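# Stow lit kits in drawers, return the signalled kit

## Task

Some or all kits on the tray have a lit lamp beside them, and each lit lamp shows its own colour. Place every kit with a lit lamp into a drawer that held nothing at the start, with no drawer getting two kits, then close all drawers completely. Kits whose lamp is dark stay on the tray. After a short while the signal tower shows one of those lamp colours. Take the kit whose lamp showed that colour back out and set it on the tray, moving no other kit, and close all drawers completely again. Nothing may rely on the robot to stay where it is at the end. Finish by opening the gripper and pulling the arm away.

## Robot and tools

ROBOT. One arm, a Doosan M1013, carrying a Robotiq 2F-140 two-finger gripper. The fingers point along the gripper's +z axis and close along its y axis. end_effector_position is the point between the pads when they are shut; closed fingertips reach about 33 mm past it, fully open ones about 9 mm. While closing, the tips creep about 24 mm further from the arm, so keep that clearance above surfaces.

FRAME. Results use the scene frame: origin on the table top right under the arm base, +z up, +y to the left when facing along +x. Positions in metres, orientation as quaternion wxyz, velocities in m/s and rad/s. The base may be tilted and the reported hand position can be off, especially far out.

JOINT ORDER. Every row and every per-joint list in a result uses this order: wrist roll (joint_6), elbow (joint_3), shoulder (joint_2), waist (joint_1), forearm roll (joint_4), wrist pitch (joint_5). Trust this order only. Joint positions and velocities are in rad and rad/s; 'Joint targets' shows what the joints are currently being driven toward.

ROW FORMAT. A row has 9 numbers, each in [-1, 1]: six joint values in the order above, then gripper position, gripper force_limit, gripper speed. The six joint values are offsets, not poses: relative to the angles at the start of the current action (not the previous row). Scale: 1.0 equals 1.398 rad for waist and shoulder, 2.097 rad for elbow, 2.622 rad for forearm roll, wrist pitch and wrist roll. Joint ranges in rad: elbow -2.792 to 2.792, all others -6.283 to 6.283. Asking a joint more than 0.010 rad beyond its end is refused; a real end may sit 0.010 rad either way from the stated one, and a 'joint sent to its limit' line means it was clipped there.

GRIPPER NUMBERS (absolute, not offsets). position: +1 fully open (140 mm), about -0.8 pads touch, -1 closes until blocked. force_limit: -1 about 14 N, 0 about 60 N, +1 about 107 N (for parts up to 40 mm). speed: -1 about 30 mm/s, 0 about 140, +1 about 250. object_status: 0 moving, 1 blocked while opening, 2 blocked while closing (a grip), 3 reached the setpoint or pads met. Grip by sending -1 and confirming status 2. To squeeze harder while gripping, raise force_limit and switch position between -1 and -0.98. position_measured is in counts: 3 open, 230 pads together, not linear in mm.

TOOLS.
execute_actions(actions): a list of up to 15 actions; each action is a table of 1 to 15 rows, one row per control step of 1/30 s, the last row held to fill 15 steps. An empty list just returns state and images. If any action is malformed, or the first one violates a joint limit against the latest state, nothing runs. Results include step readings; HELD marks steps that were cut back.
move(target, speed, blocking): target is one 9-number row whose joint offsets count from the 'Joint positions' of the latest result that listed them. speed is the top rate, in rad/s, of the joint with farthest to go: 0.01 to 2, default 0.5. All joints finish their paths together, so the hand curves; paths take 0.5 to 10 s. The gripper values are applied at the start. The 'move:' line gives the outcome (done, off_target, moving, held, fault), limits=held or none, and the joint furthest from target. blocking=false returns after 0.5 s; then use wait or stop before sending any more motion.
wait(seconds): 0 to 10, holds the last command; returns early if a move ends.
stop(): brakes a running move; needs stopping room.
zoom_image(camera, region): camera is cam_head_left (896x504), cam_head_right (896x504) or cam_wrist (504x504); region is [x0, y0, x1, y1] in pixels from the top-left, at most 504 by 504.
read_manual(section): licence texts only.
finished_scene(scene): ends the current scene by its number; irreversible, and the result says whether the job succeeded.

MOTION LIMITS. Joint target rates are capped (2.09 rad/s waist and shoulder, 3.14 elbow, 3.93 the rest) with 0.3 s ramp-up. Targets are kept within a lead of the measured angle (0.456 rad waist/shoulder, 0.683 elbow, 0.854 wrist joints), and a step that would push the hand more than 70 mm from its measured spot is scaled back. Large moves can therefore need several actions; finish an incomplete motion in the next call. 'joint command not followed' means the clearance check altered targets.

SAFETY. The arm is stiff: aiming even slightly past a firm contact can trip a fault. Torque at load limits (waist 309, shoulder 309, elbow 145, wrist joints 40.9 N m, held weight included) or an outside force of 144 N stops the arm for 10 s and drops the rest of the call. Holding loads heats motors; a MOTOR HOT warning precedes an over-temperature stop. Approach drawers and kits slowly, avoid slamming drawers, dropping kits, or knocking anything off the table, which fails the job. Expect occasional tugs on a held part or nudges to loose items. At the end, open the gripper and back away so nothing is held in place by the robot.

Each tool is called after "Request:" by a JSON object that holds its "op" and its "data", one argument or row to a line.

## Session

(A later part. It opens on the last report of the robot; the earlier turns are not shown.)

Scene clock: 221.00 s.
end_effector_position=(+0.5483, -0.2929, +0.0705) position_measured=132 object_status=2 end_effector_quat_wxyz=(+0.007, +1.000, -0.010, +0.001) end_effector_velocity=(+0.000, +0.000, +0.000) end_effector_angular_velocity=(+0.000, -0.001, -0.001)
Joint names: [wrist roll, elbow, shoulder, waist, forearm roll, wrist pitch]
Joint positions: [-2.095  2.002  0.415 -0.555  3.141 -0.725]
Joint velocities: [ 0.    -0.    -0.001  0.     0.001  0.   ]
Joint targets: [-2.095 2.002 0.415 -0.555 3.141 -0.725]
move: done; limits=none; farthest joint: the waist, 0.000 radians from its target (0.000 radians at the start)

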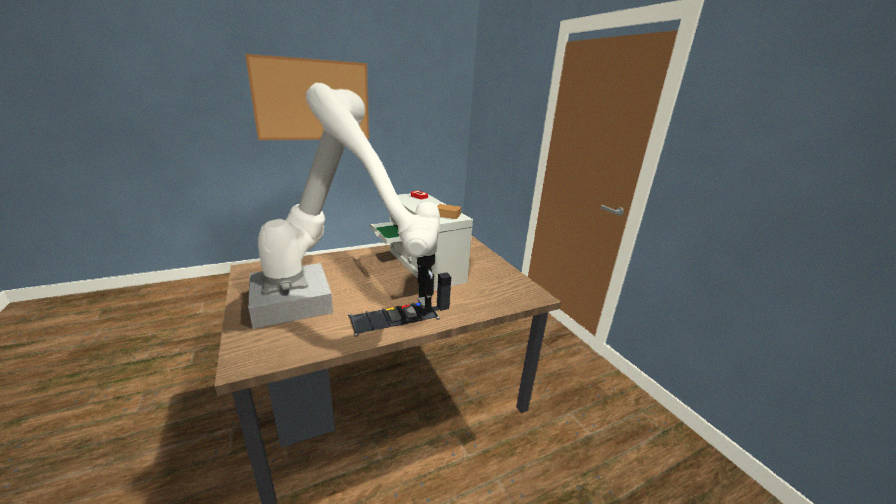

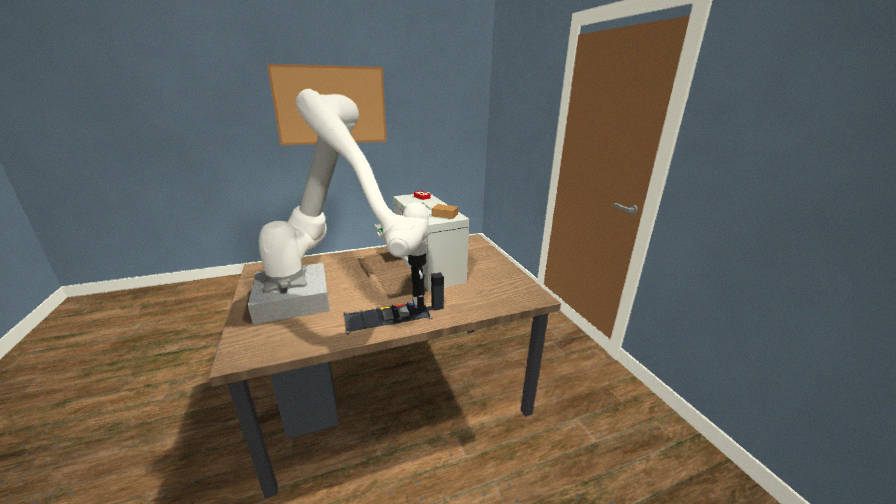

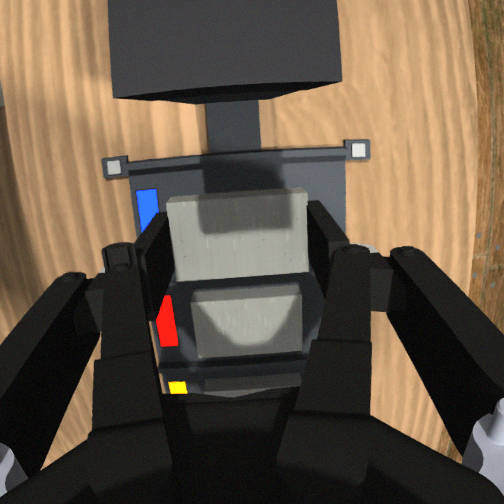

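Request:
{"op": "move", "data": {
  "target": [0.1316,0.0229,-0.3183,0.2539,0,-0.1514,-1,0,0],
  "speed": 1
}}

Request:
{"op": "move", "data": {
  "target": [0.1739,-0.0671,0.1042,0.3773,0,0.002,-1,0,0],
  "speed": 1
}}

Request:
{"op": "move", "data": {
  "target": [0,0.0398,0.0512,0,0,0.0592,-1,0,0],
  "speed": 0.25
}}

Scene clock: 228.23 s.
end_effector_position=(+0.4823, -0.0552, +0.2951) position_measured=132 object_status=2 end_effector_quat_wxyz=(+0.007, +1.000, -0.005, +0.001) end_effector_velocity=(+0.000, +0.001, +0.001) end_effector_angular_velocity=(+0.001, -0.002, -0.002)
Joint names: [wrist roll, elbow, shoulder, waist, forearm roll, wrist pitch]
Joint positions: [-1.75   2.05  -0.03  -0.2    3.141 -1.122]
Joint velocities: [ 0.002 -0.    -0.001  0.001  0.001  0.001]
Joint targets: [-1.750 2.050 -0.030 -0.200 3.141 -1.122]
move: done; limits=none; farthest joint: the waist, 0.000 radians from its target (0.355 radians at the start)

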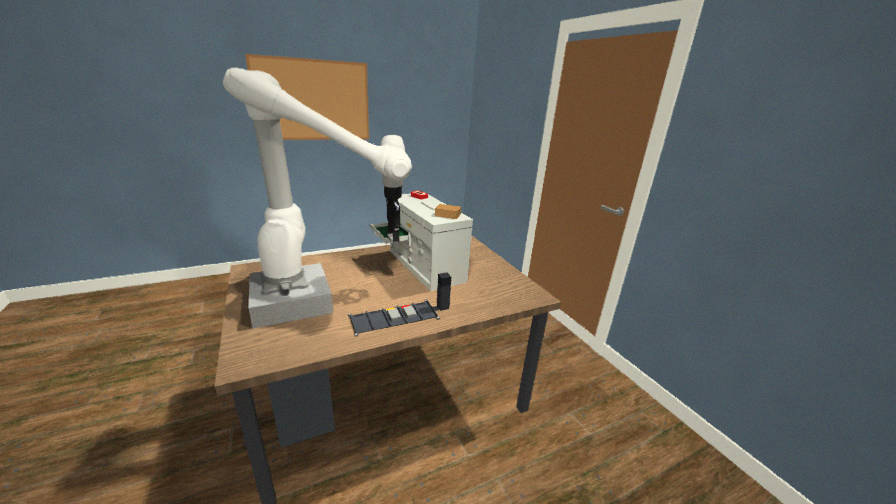

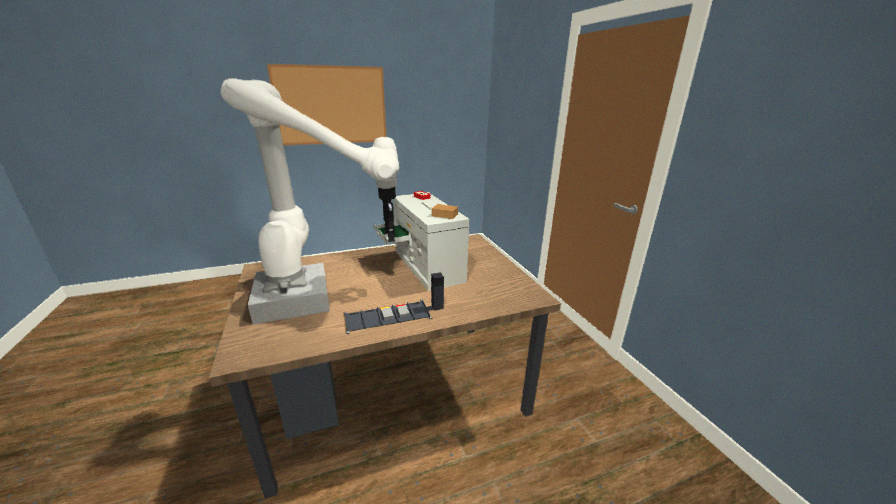

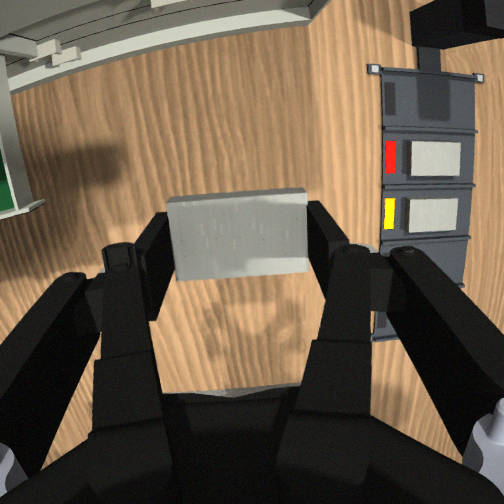

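Scene clock: 229.37 s.
end_effector_position=(+0.5300, +0.2249, +0.2847) position_measured=132 object_status=2 end_effector_quat_wxyz=(+0.008, +1.000, +0.030, +0.001) end_effector_velocity=(-0.000, +0.001, -0.001) end_effector_angular_velocity=(+0.000, +0.001, -0.000)
Joint names: [wrist roll, elbow, shoulder, waist, forearm roll, wrist pitch]
Joint positions: [-1.295  1.909  0.116  0.327  3.141 -1.117]
Joint velocities: [ 0.001 -0.     0.001  0.001  0.001 -0.001]
Joint targets: [-1.294 1.909 0.116 0.327 3.141 -1.117]
move: done; limits=none; farthest joint: the waist, 0.000 radians from its target (0.528 radians at the start)

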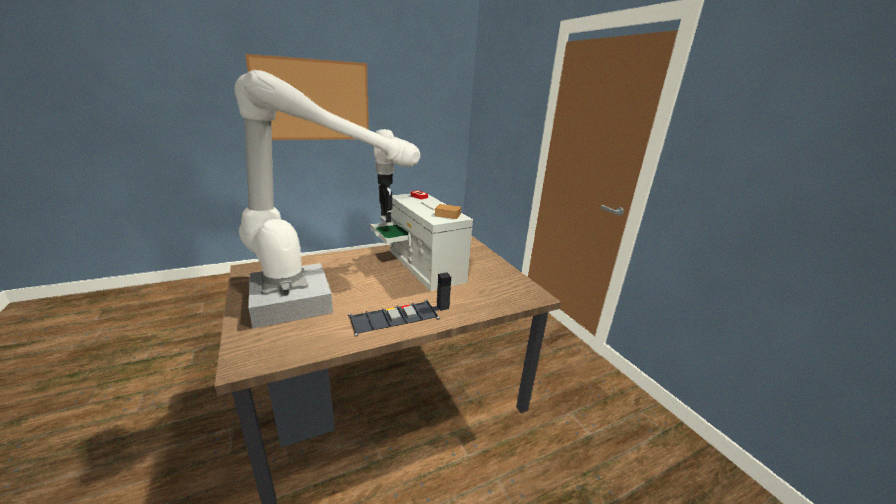

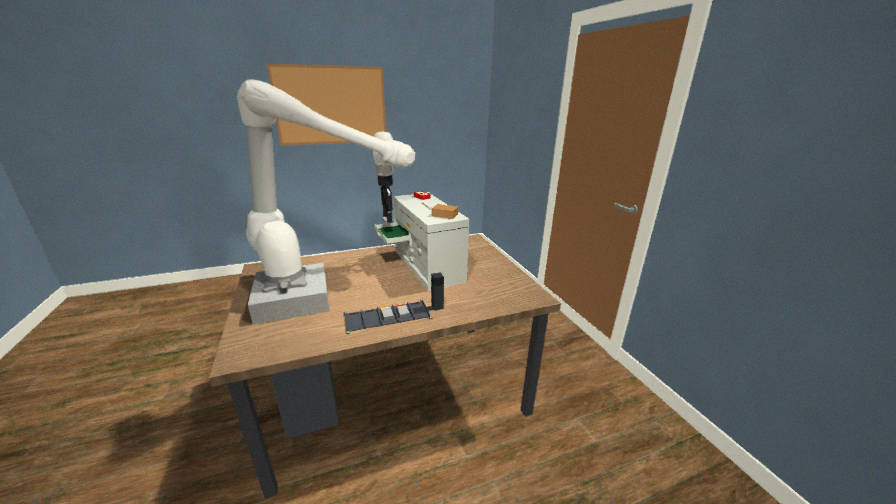

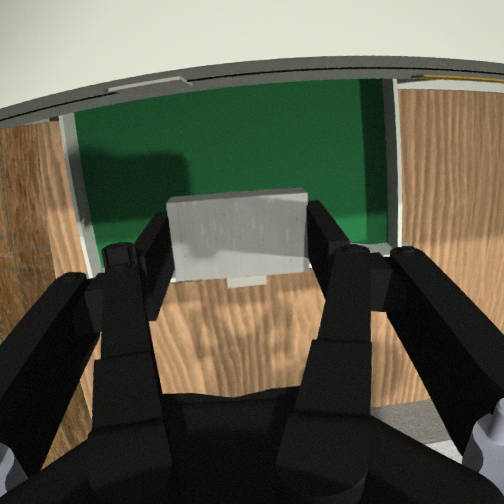

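Scene clock: 230.37 s.
end_effector_position=(+0.5302, +0.2238, +0.2036) position_measured=132 object_status=2 end_effector_quat_wxyz=(+0.007, +1.000, +0.030, +0.001) end_effector_velocity=(-0.000, -0.000, -0.002) end_effector_angular_velocity=(-0.000, +0.002, -0.001)
Joint names: [wrist roll, elbow, shoulder, waist, forearm roll, wrist pitch]
Joint positions: [-1.295  1.993  0.187  0.327  3.141 -0.962]
Joint velocities: [0.001 0.001 0.002 0.    0.    0.001]
Joint targets: [-1.295 1.993 0.188 0.327 3.141 -0.962]
move: done; limits=none; farthest joint: the waist, 0.000 radians from its target (0.000 radians at the start)

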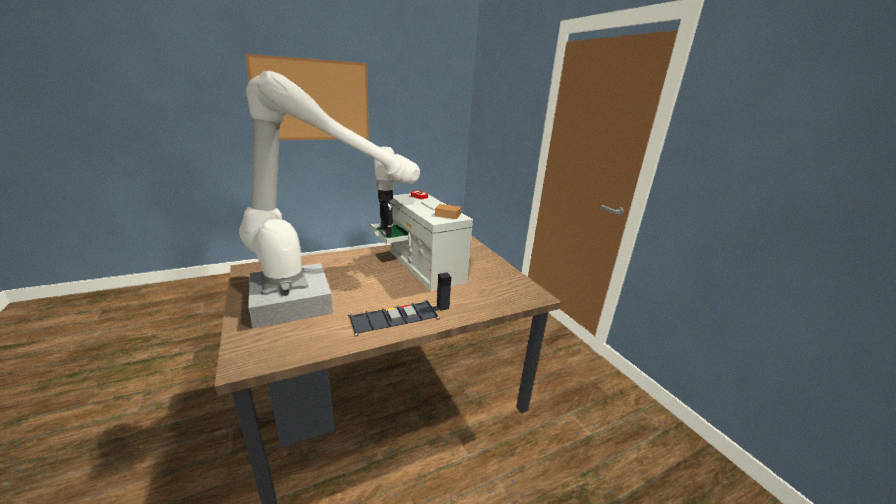

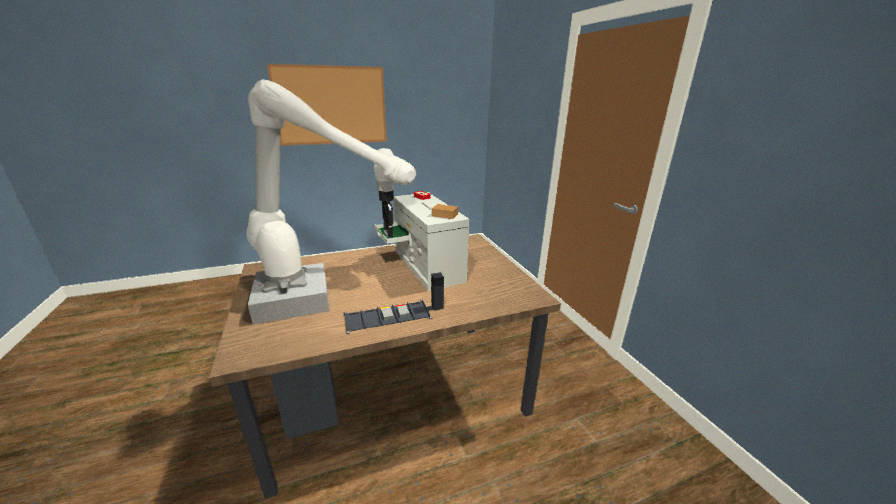

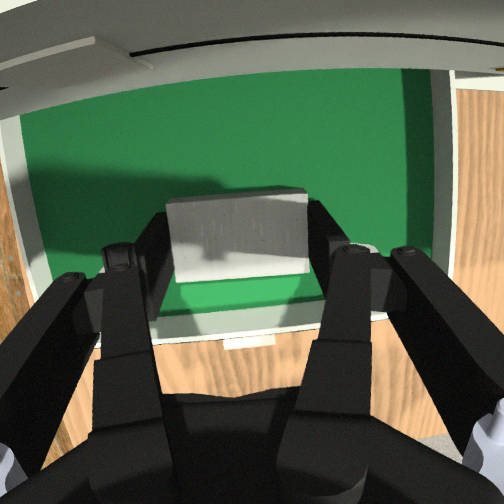

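Request:
{"op": "move", "data": {
  "target": [0,0,0,0,0,0,0.3,0,-0.5]
}}

Request:
{"op": "move", "data": {
  "target": [0,-0.0398,-0.0512,0,0,-0.0592,0.3,0,0],
  "speed": 0.6
}}

Request:
{"op": "move", "data": {
  "target": [0.6998,0.3198,-0.2727,0.2046,-0.6379,0.2829,-0.1,-0.3,0],
  "speed": 1.9
}}

Request:
{"op": "move", "data": {
  "target": [0,-0.0069,0.1216,0,0,0,-0.1,-0.3,0],
  "speed": 0.4
}}

Scene clock: 236.53 s.
end_effector_position=(+0.5302, +0.2237, +0.2036) position_measured=91 object_status=3 end_effector_quat_wxyz=(+0.007, +1.000, +0.030, +0.001) end_effector_velocity=(+0.000, -0.000, +0.000) end_effector_angular_velocity=(-0.000, -0.002, -0.000)
Joint names: [wrist roll, elbow, shoulder, waist, forearm roll, wrist pitch]
Joint positions: [-1.295  1.993  0.187  0.327  3.141 -0.962]
Joint velocities: [ 0.001 -0.    -0.     0.    -0.001  0.001]
Joint targets: [-1.295 1.993 0.187 0.327 3.141 -0.962]
move: done; limits=none; farthest joint: the waist, 0.000 radians from its target (0.000 radians at the start)

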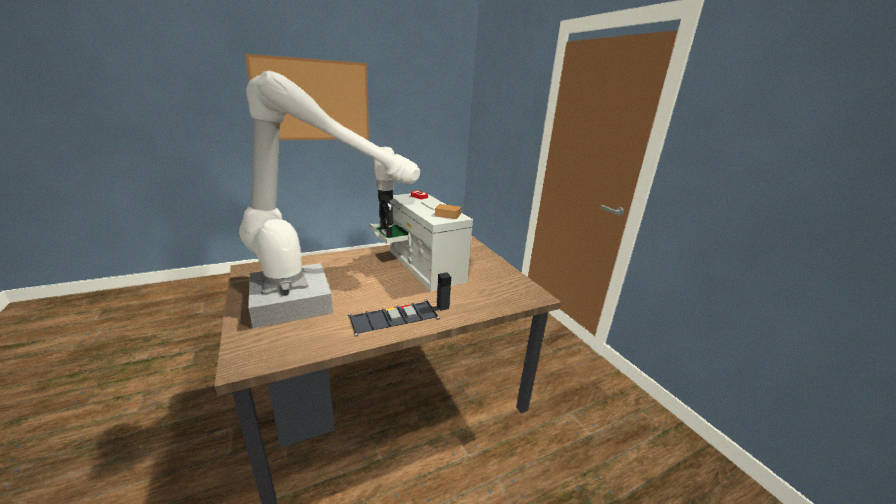

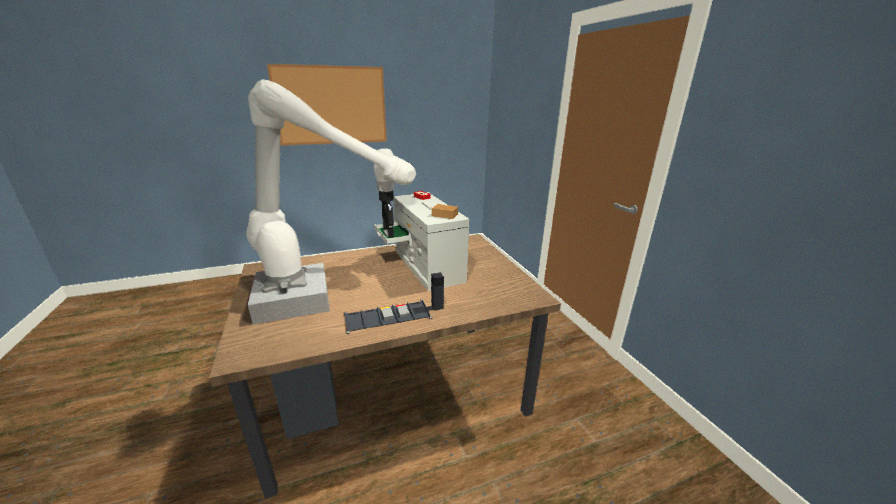

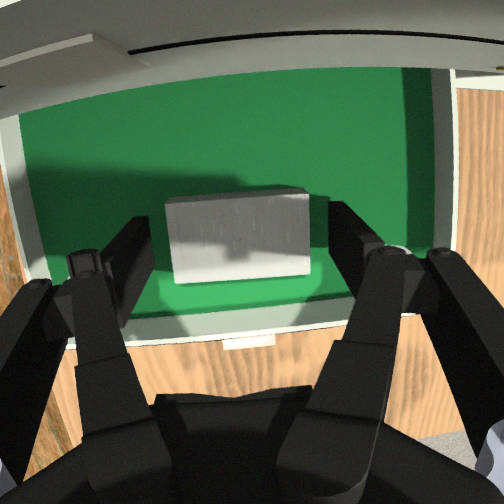

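Scene clock: 237.33 s.
end_effector_position=(+0.5300, +0.2249, +0.2849) position_measured=91 object_status=3 end_effector_quat_wxyz=(+0.007, +1.000, +0.030, +0.001) end_effector_velocity=(+0.000, +0.000, +0.001) end_effector_angular_velocity=(+0.001, -0.001, -0.001)
Joint names: [wrist roll, elbow, shoulder, waist, forearm roll, wrist pitch]
Joint positions: [-1.295  1.909  0.116  0.327  3.141 -1.117]
Joint velocities: [ 0.001 -0.    -0.001  0.     0.001 -0.   ]
Joint targets: [-1.295 1.909 0.116 0.327 3.141 -1.117]
move: done; limits=none; farthest joint: the wrist pitch, 0.001 radians from its target (0.156 radians at the start)

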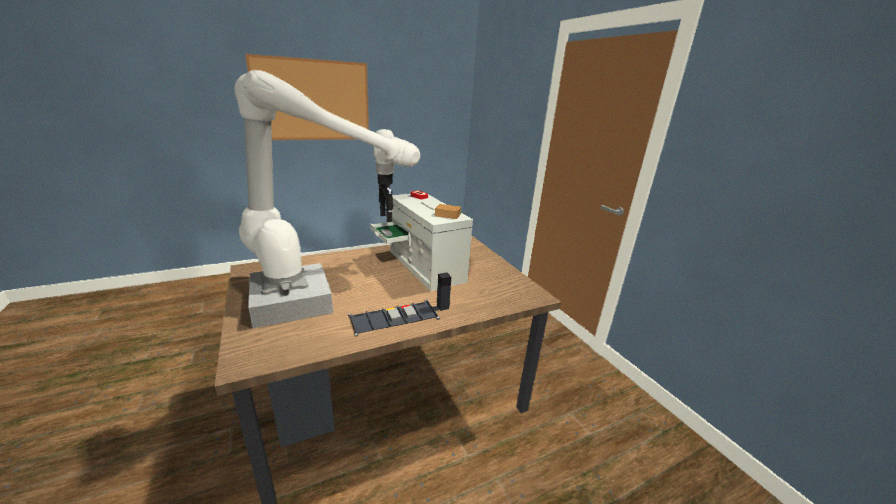

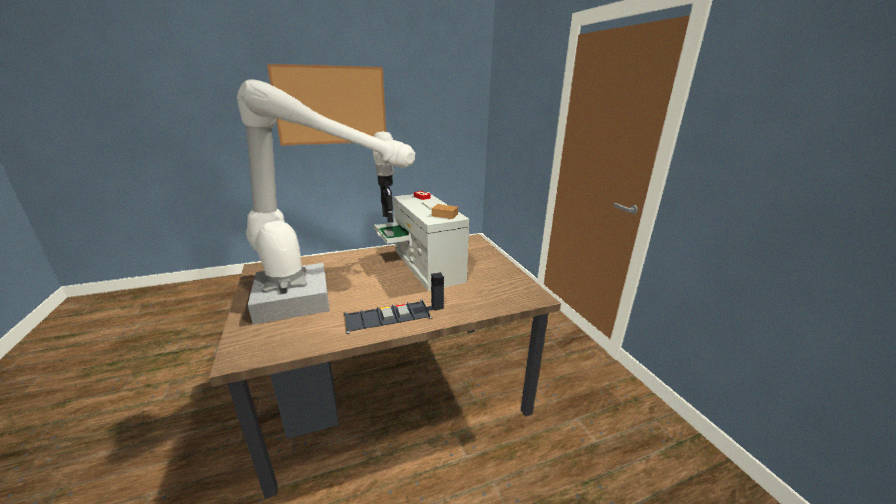

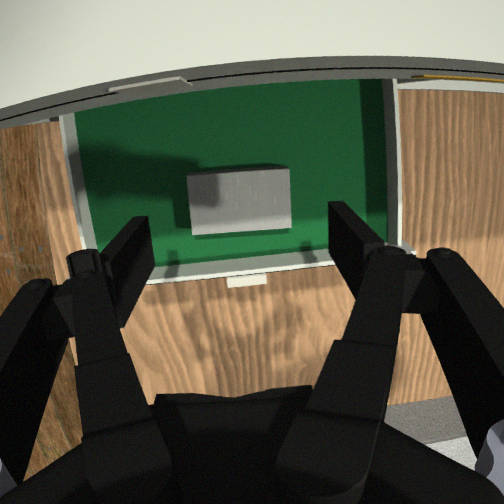

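Scene clock: 239.03 s.
end_effector_position=(+0.4442, +0.2150, +0.2663) position_measured=141 object_status=3 end_effector_quat_wxyz=(-0.056, +0.895, +0.011, +0.442) end_effector_velocity=(-0.000, -0.000, +0.000) end_effector_angular_velocity=(-0.001, -0.001, +0.001)
Joint names: [wrist roll, elbow, shoulder, waist, forearm roll, wrist pitch]
Joint positions: [ 0.54   2.58  -0.265  0.613  1.469 -0.375]
Joint velocities: [-0.001  0.    -0.001  0.    -0.    -0.001]
Joint targets: [0.540 2.580 -0.265 0.613 1.469 -0.375]
move: done; limits=none; farthest joint: the waist, 0.000 radians from its target (0.286 radians at the start)

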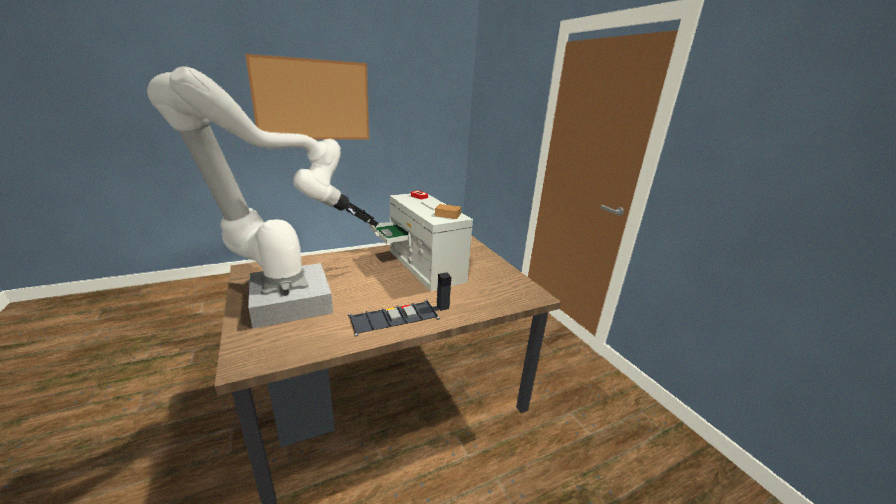

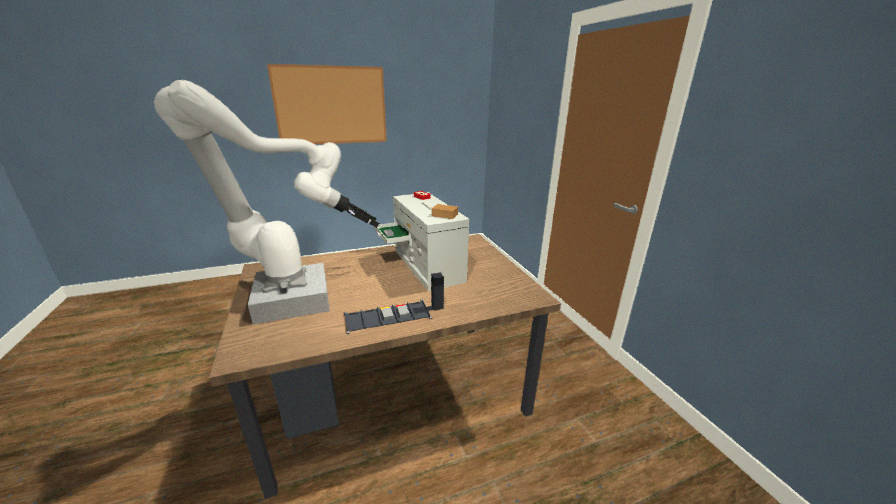

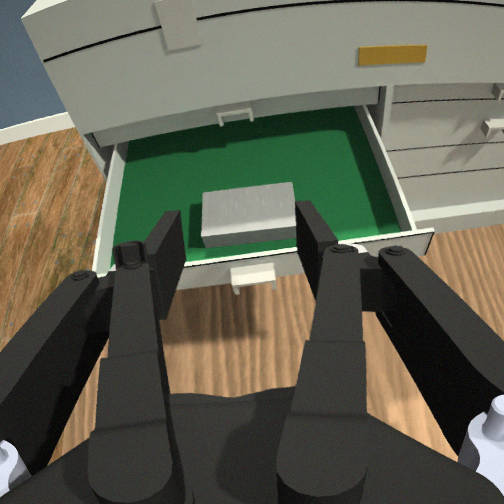

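Scene clock: 239.90 s.
end_effector_position=(+0.4492, +0.2175, +0.1919) position_measured=141 object_status=3 end_effector_quat_wxyz=(-0.015, +0.923, +0.027, +0.384) end_effector_velocity=(-0.000, +0.000, -0.000) end_effector_angular_velocity=(-0.001, +0.001, +0.001)
Joint names: [wrist roll, elbow, shoulder, waist, forearm roll, wrist pitch]
Joint positions: [ 0.54   2.565 -0.095  0.613  1.469 -0.375]
Joint velocities: [-0.001 -0.     0.001  0.    -0.     0.   ]
Joint targets: [0.540 2.565 -0.095 0.613 1.469 -0.375]
move: done; limits=none; farthest joint: the waist, 0.000 radians from its target (0.000 radians at the start)

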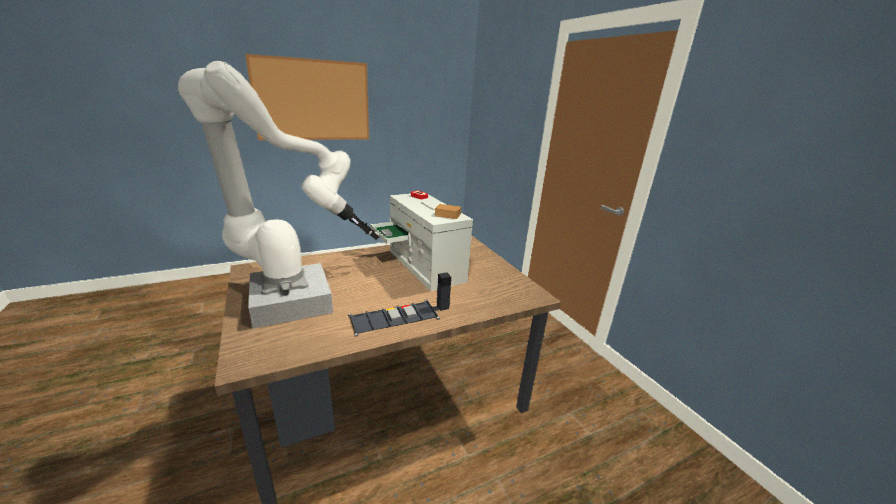

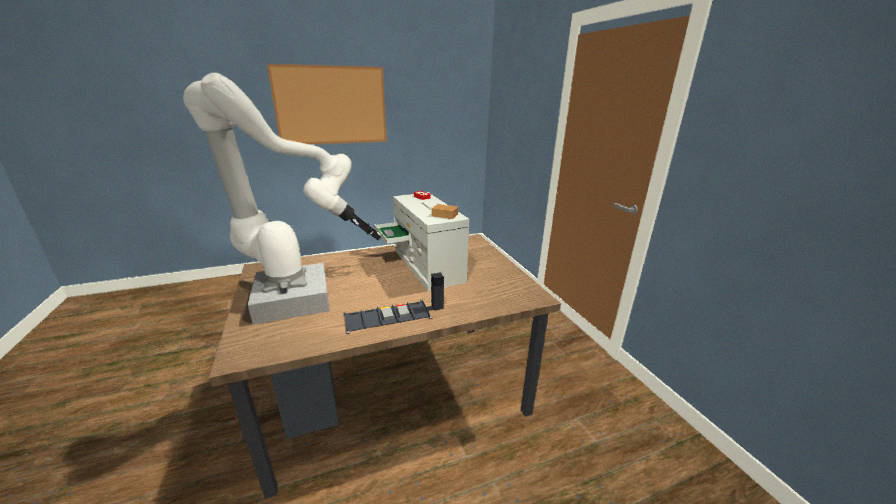

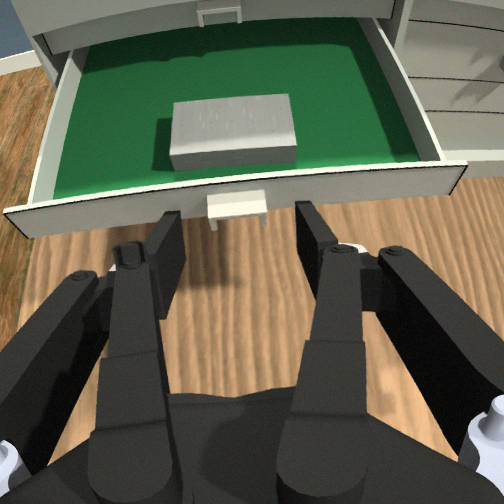

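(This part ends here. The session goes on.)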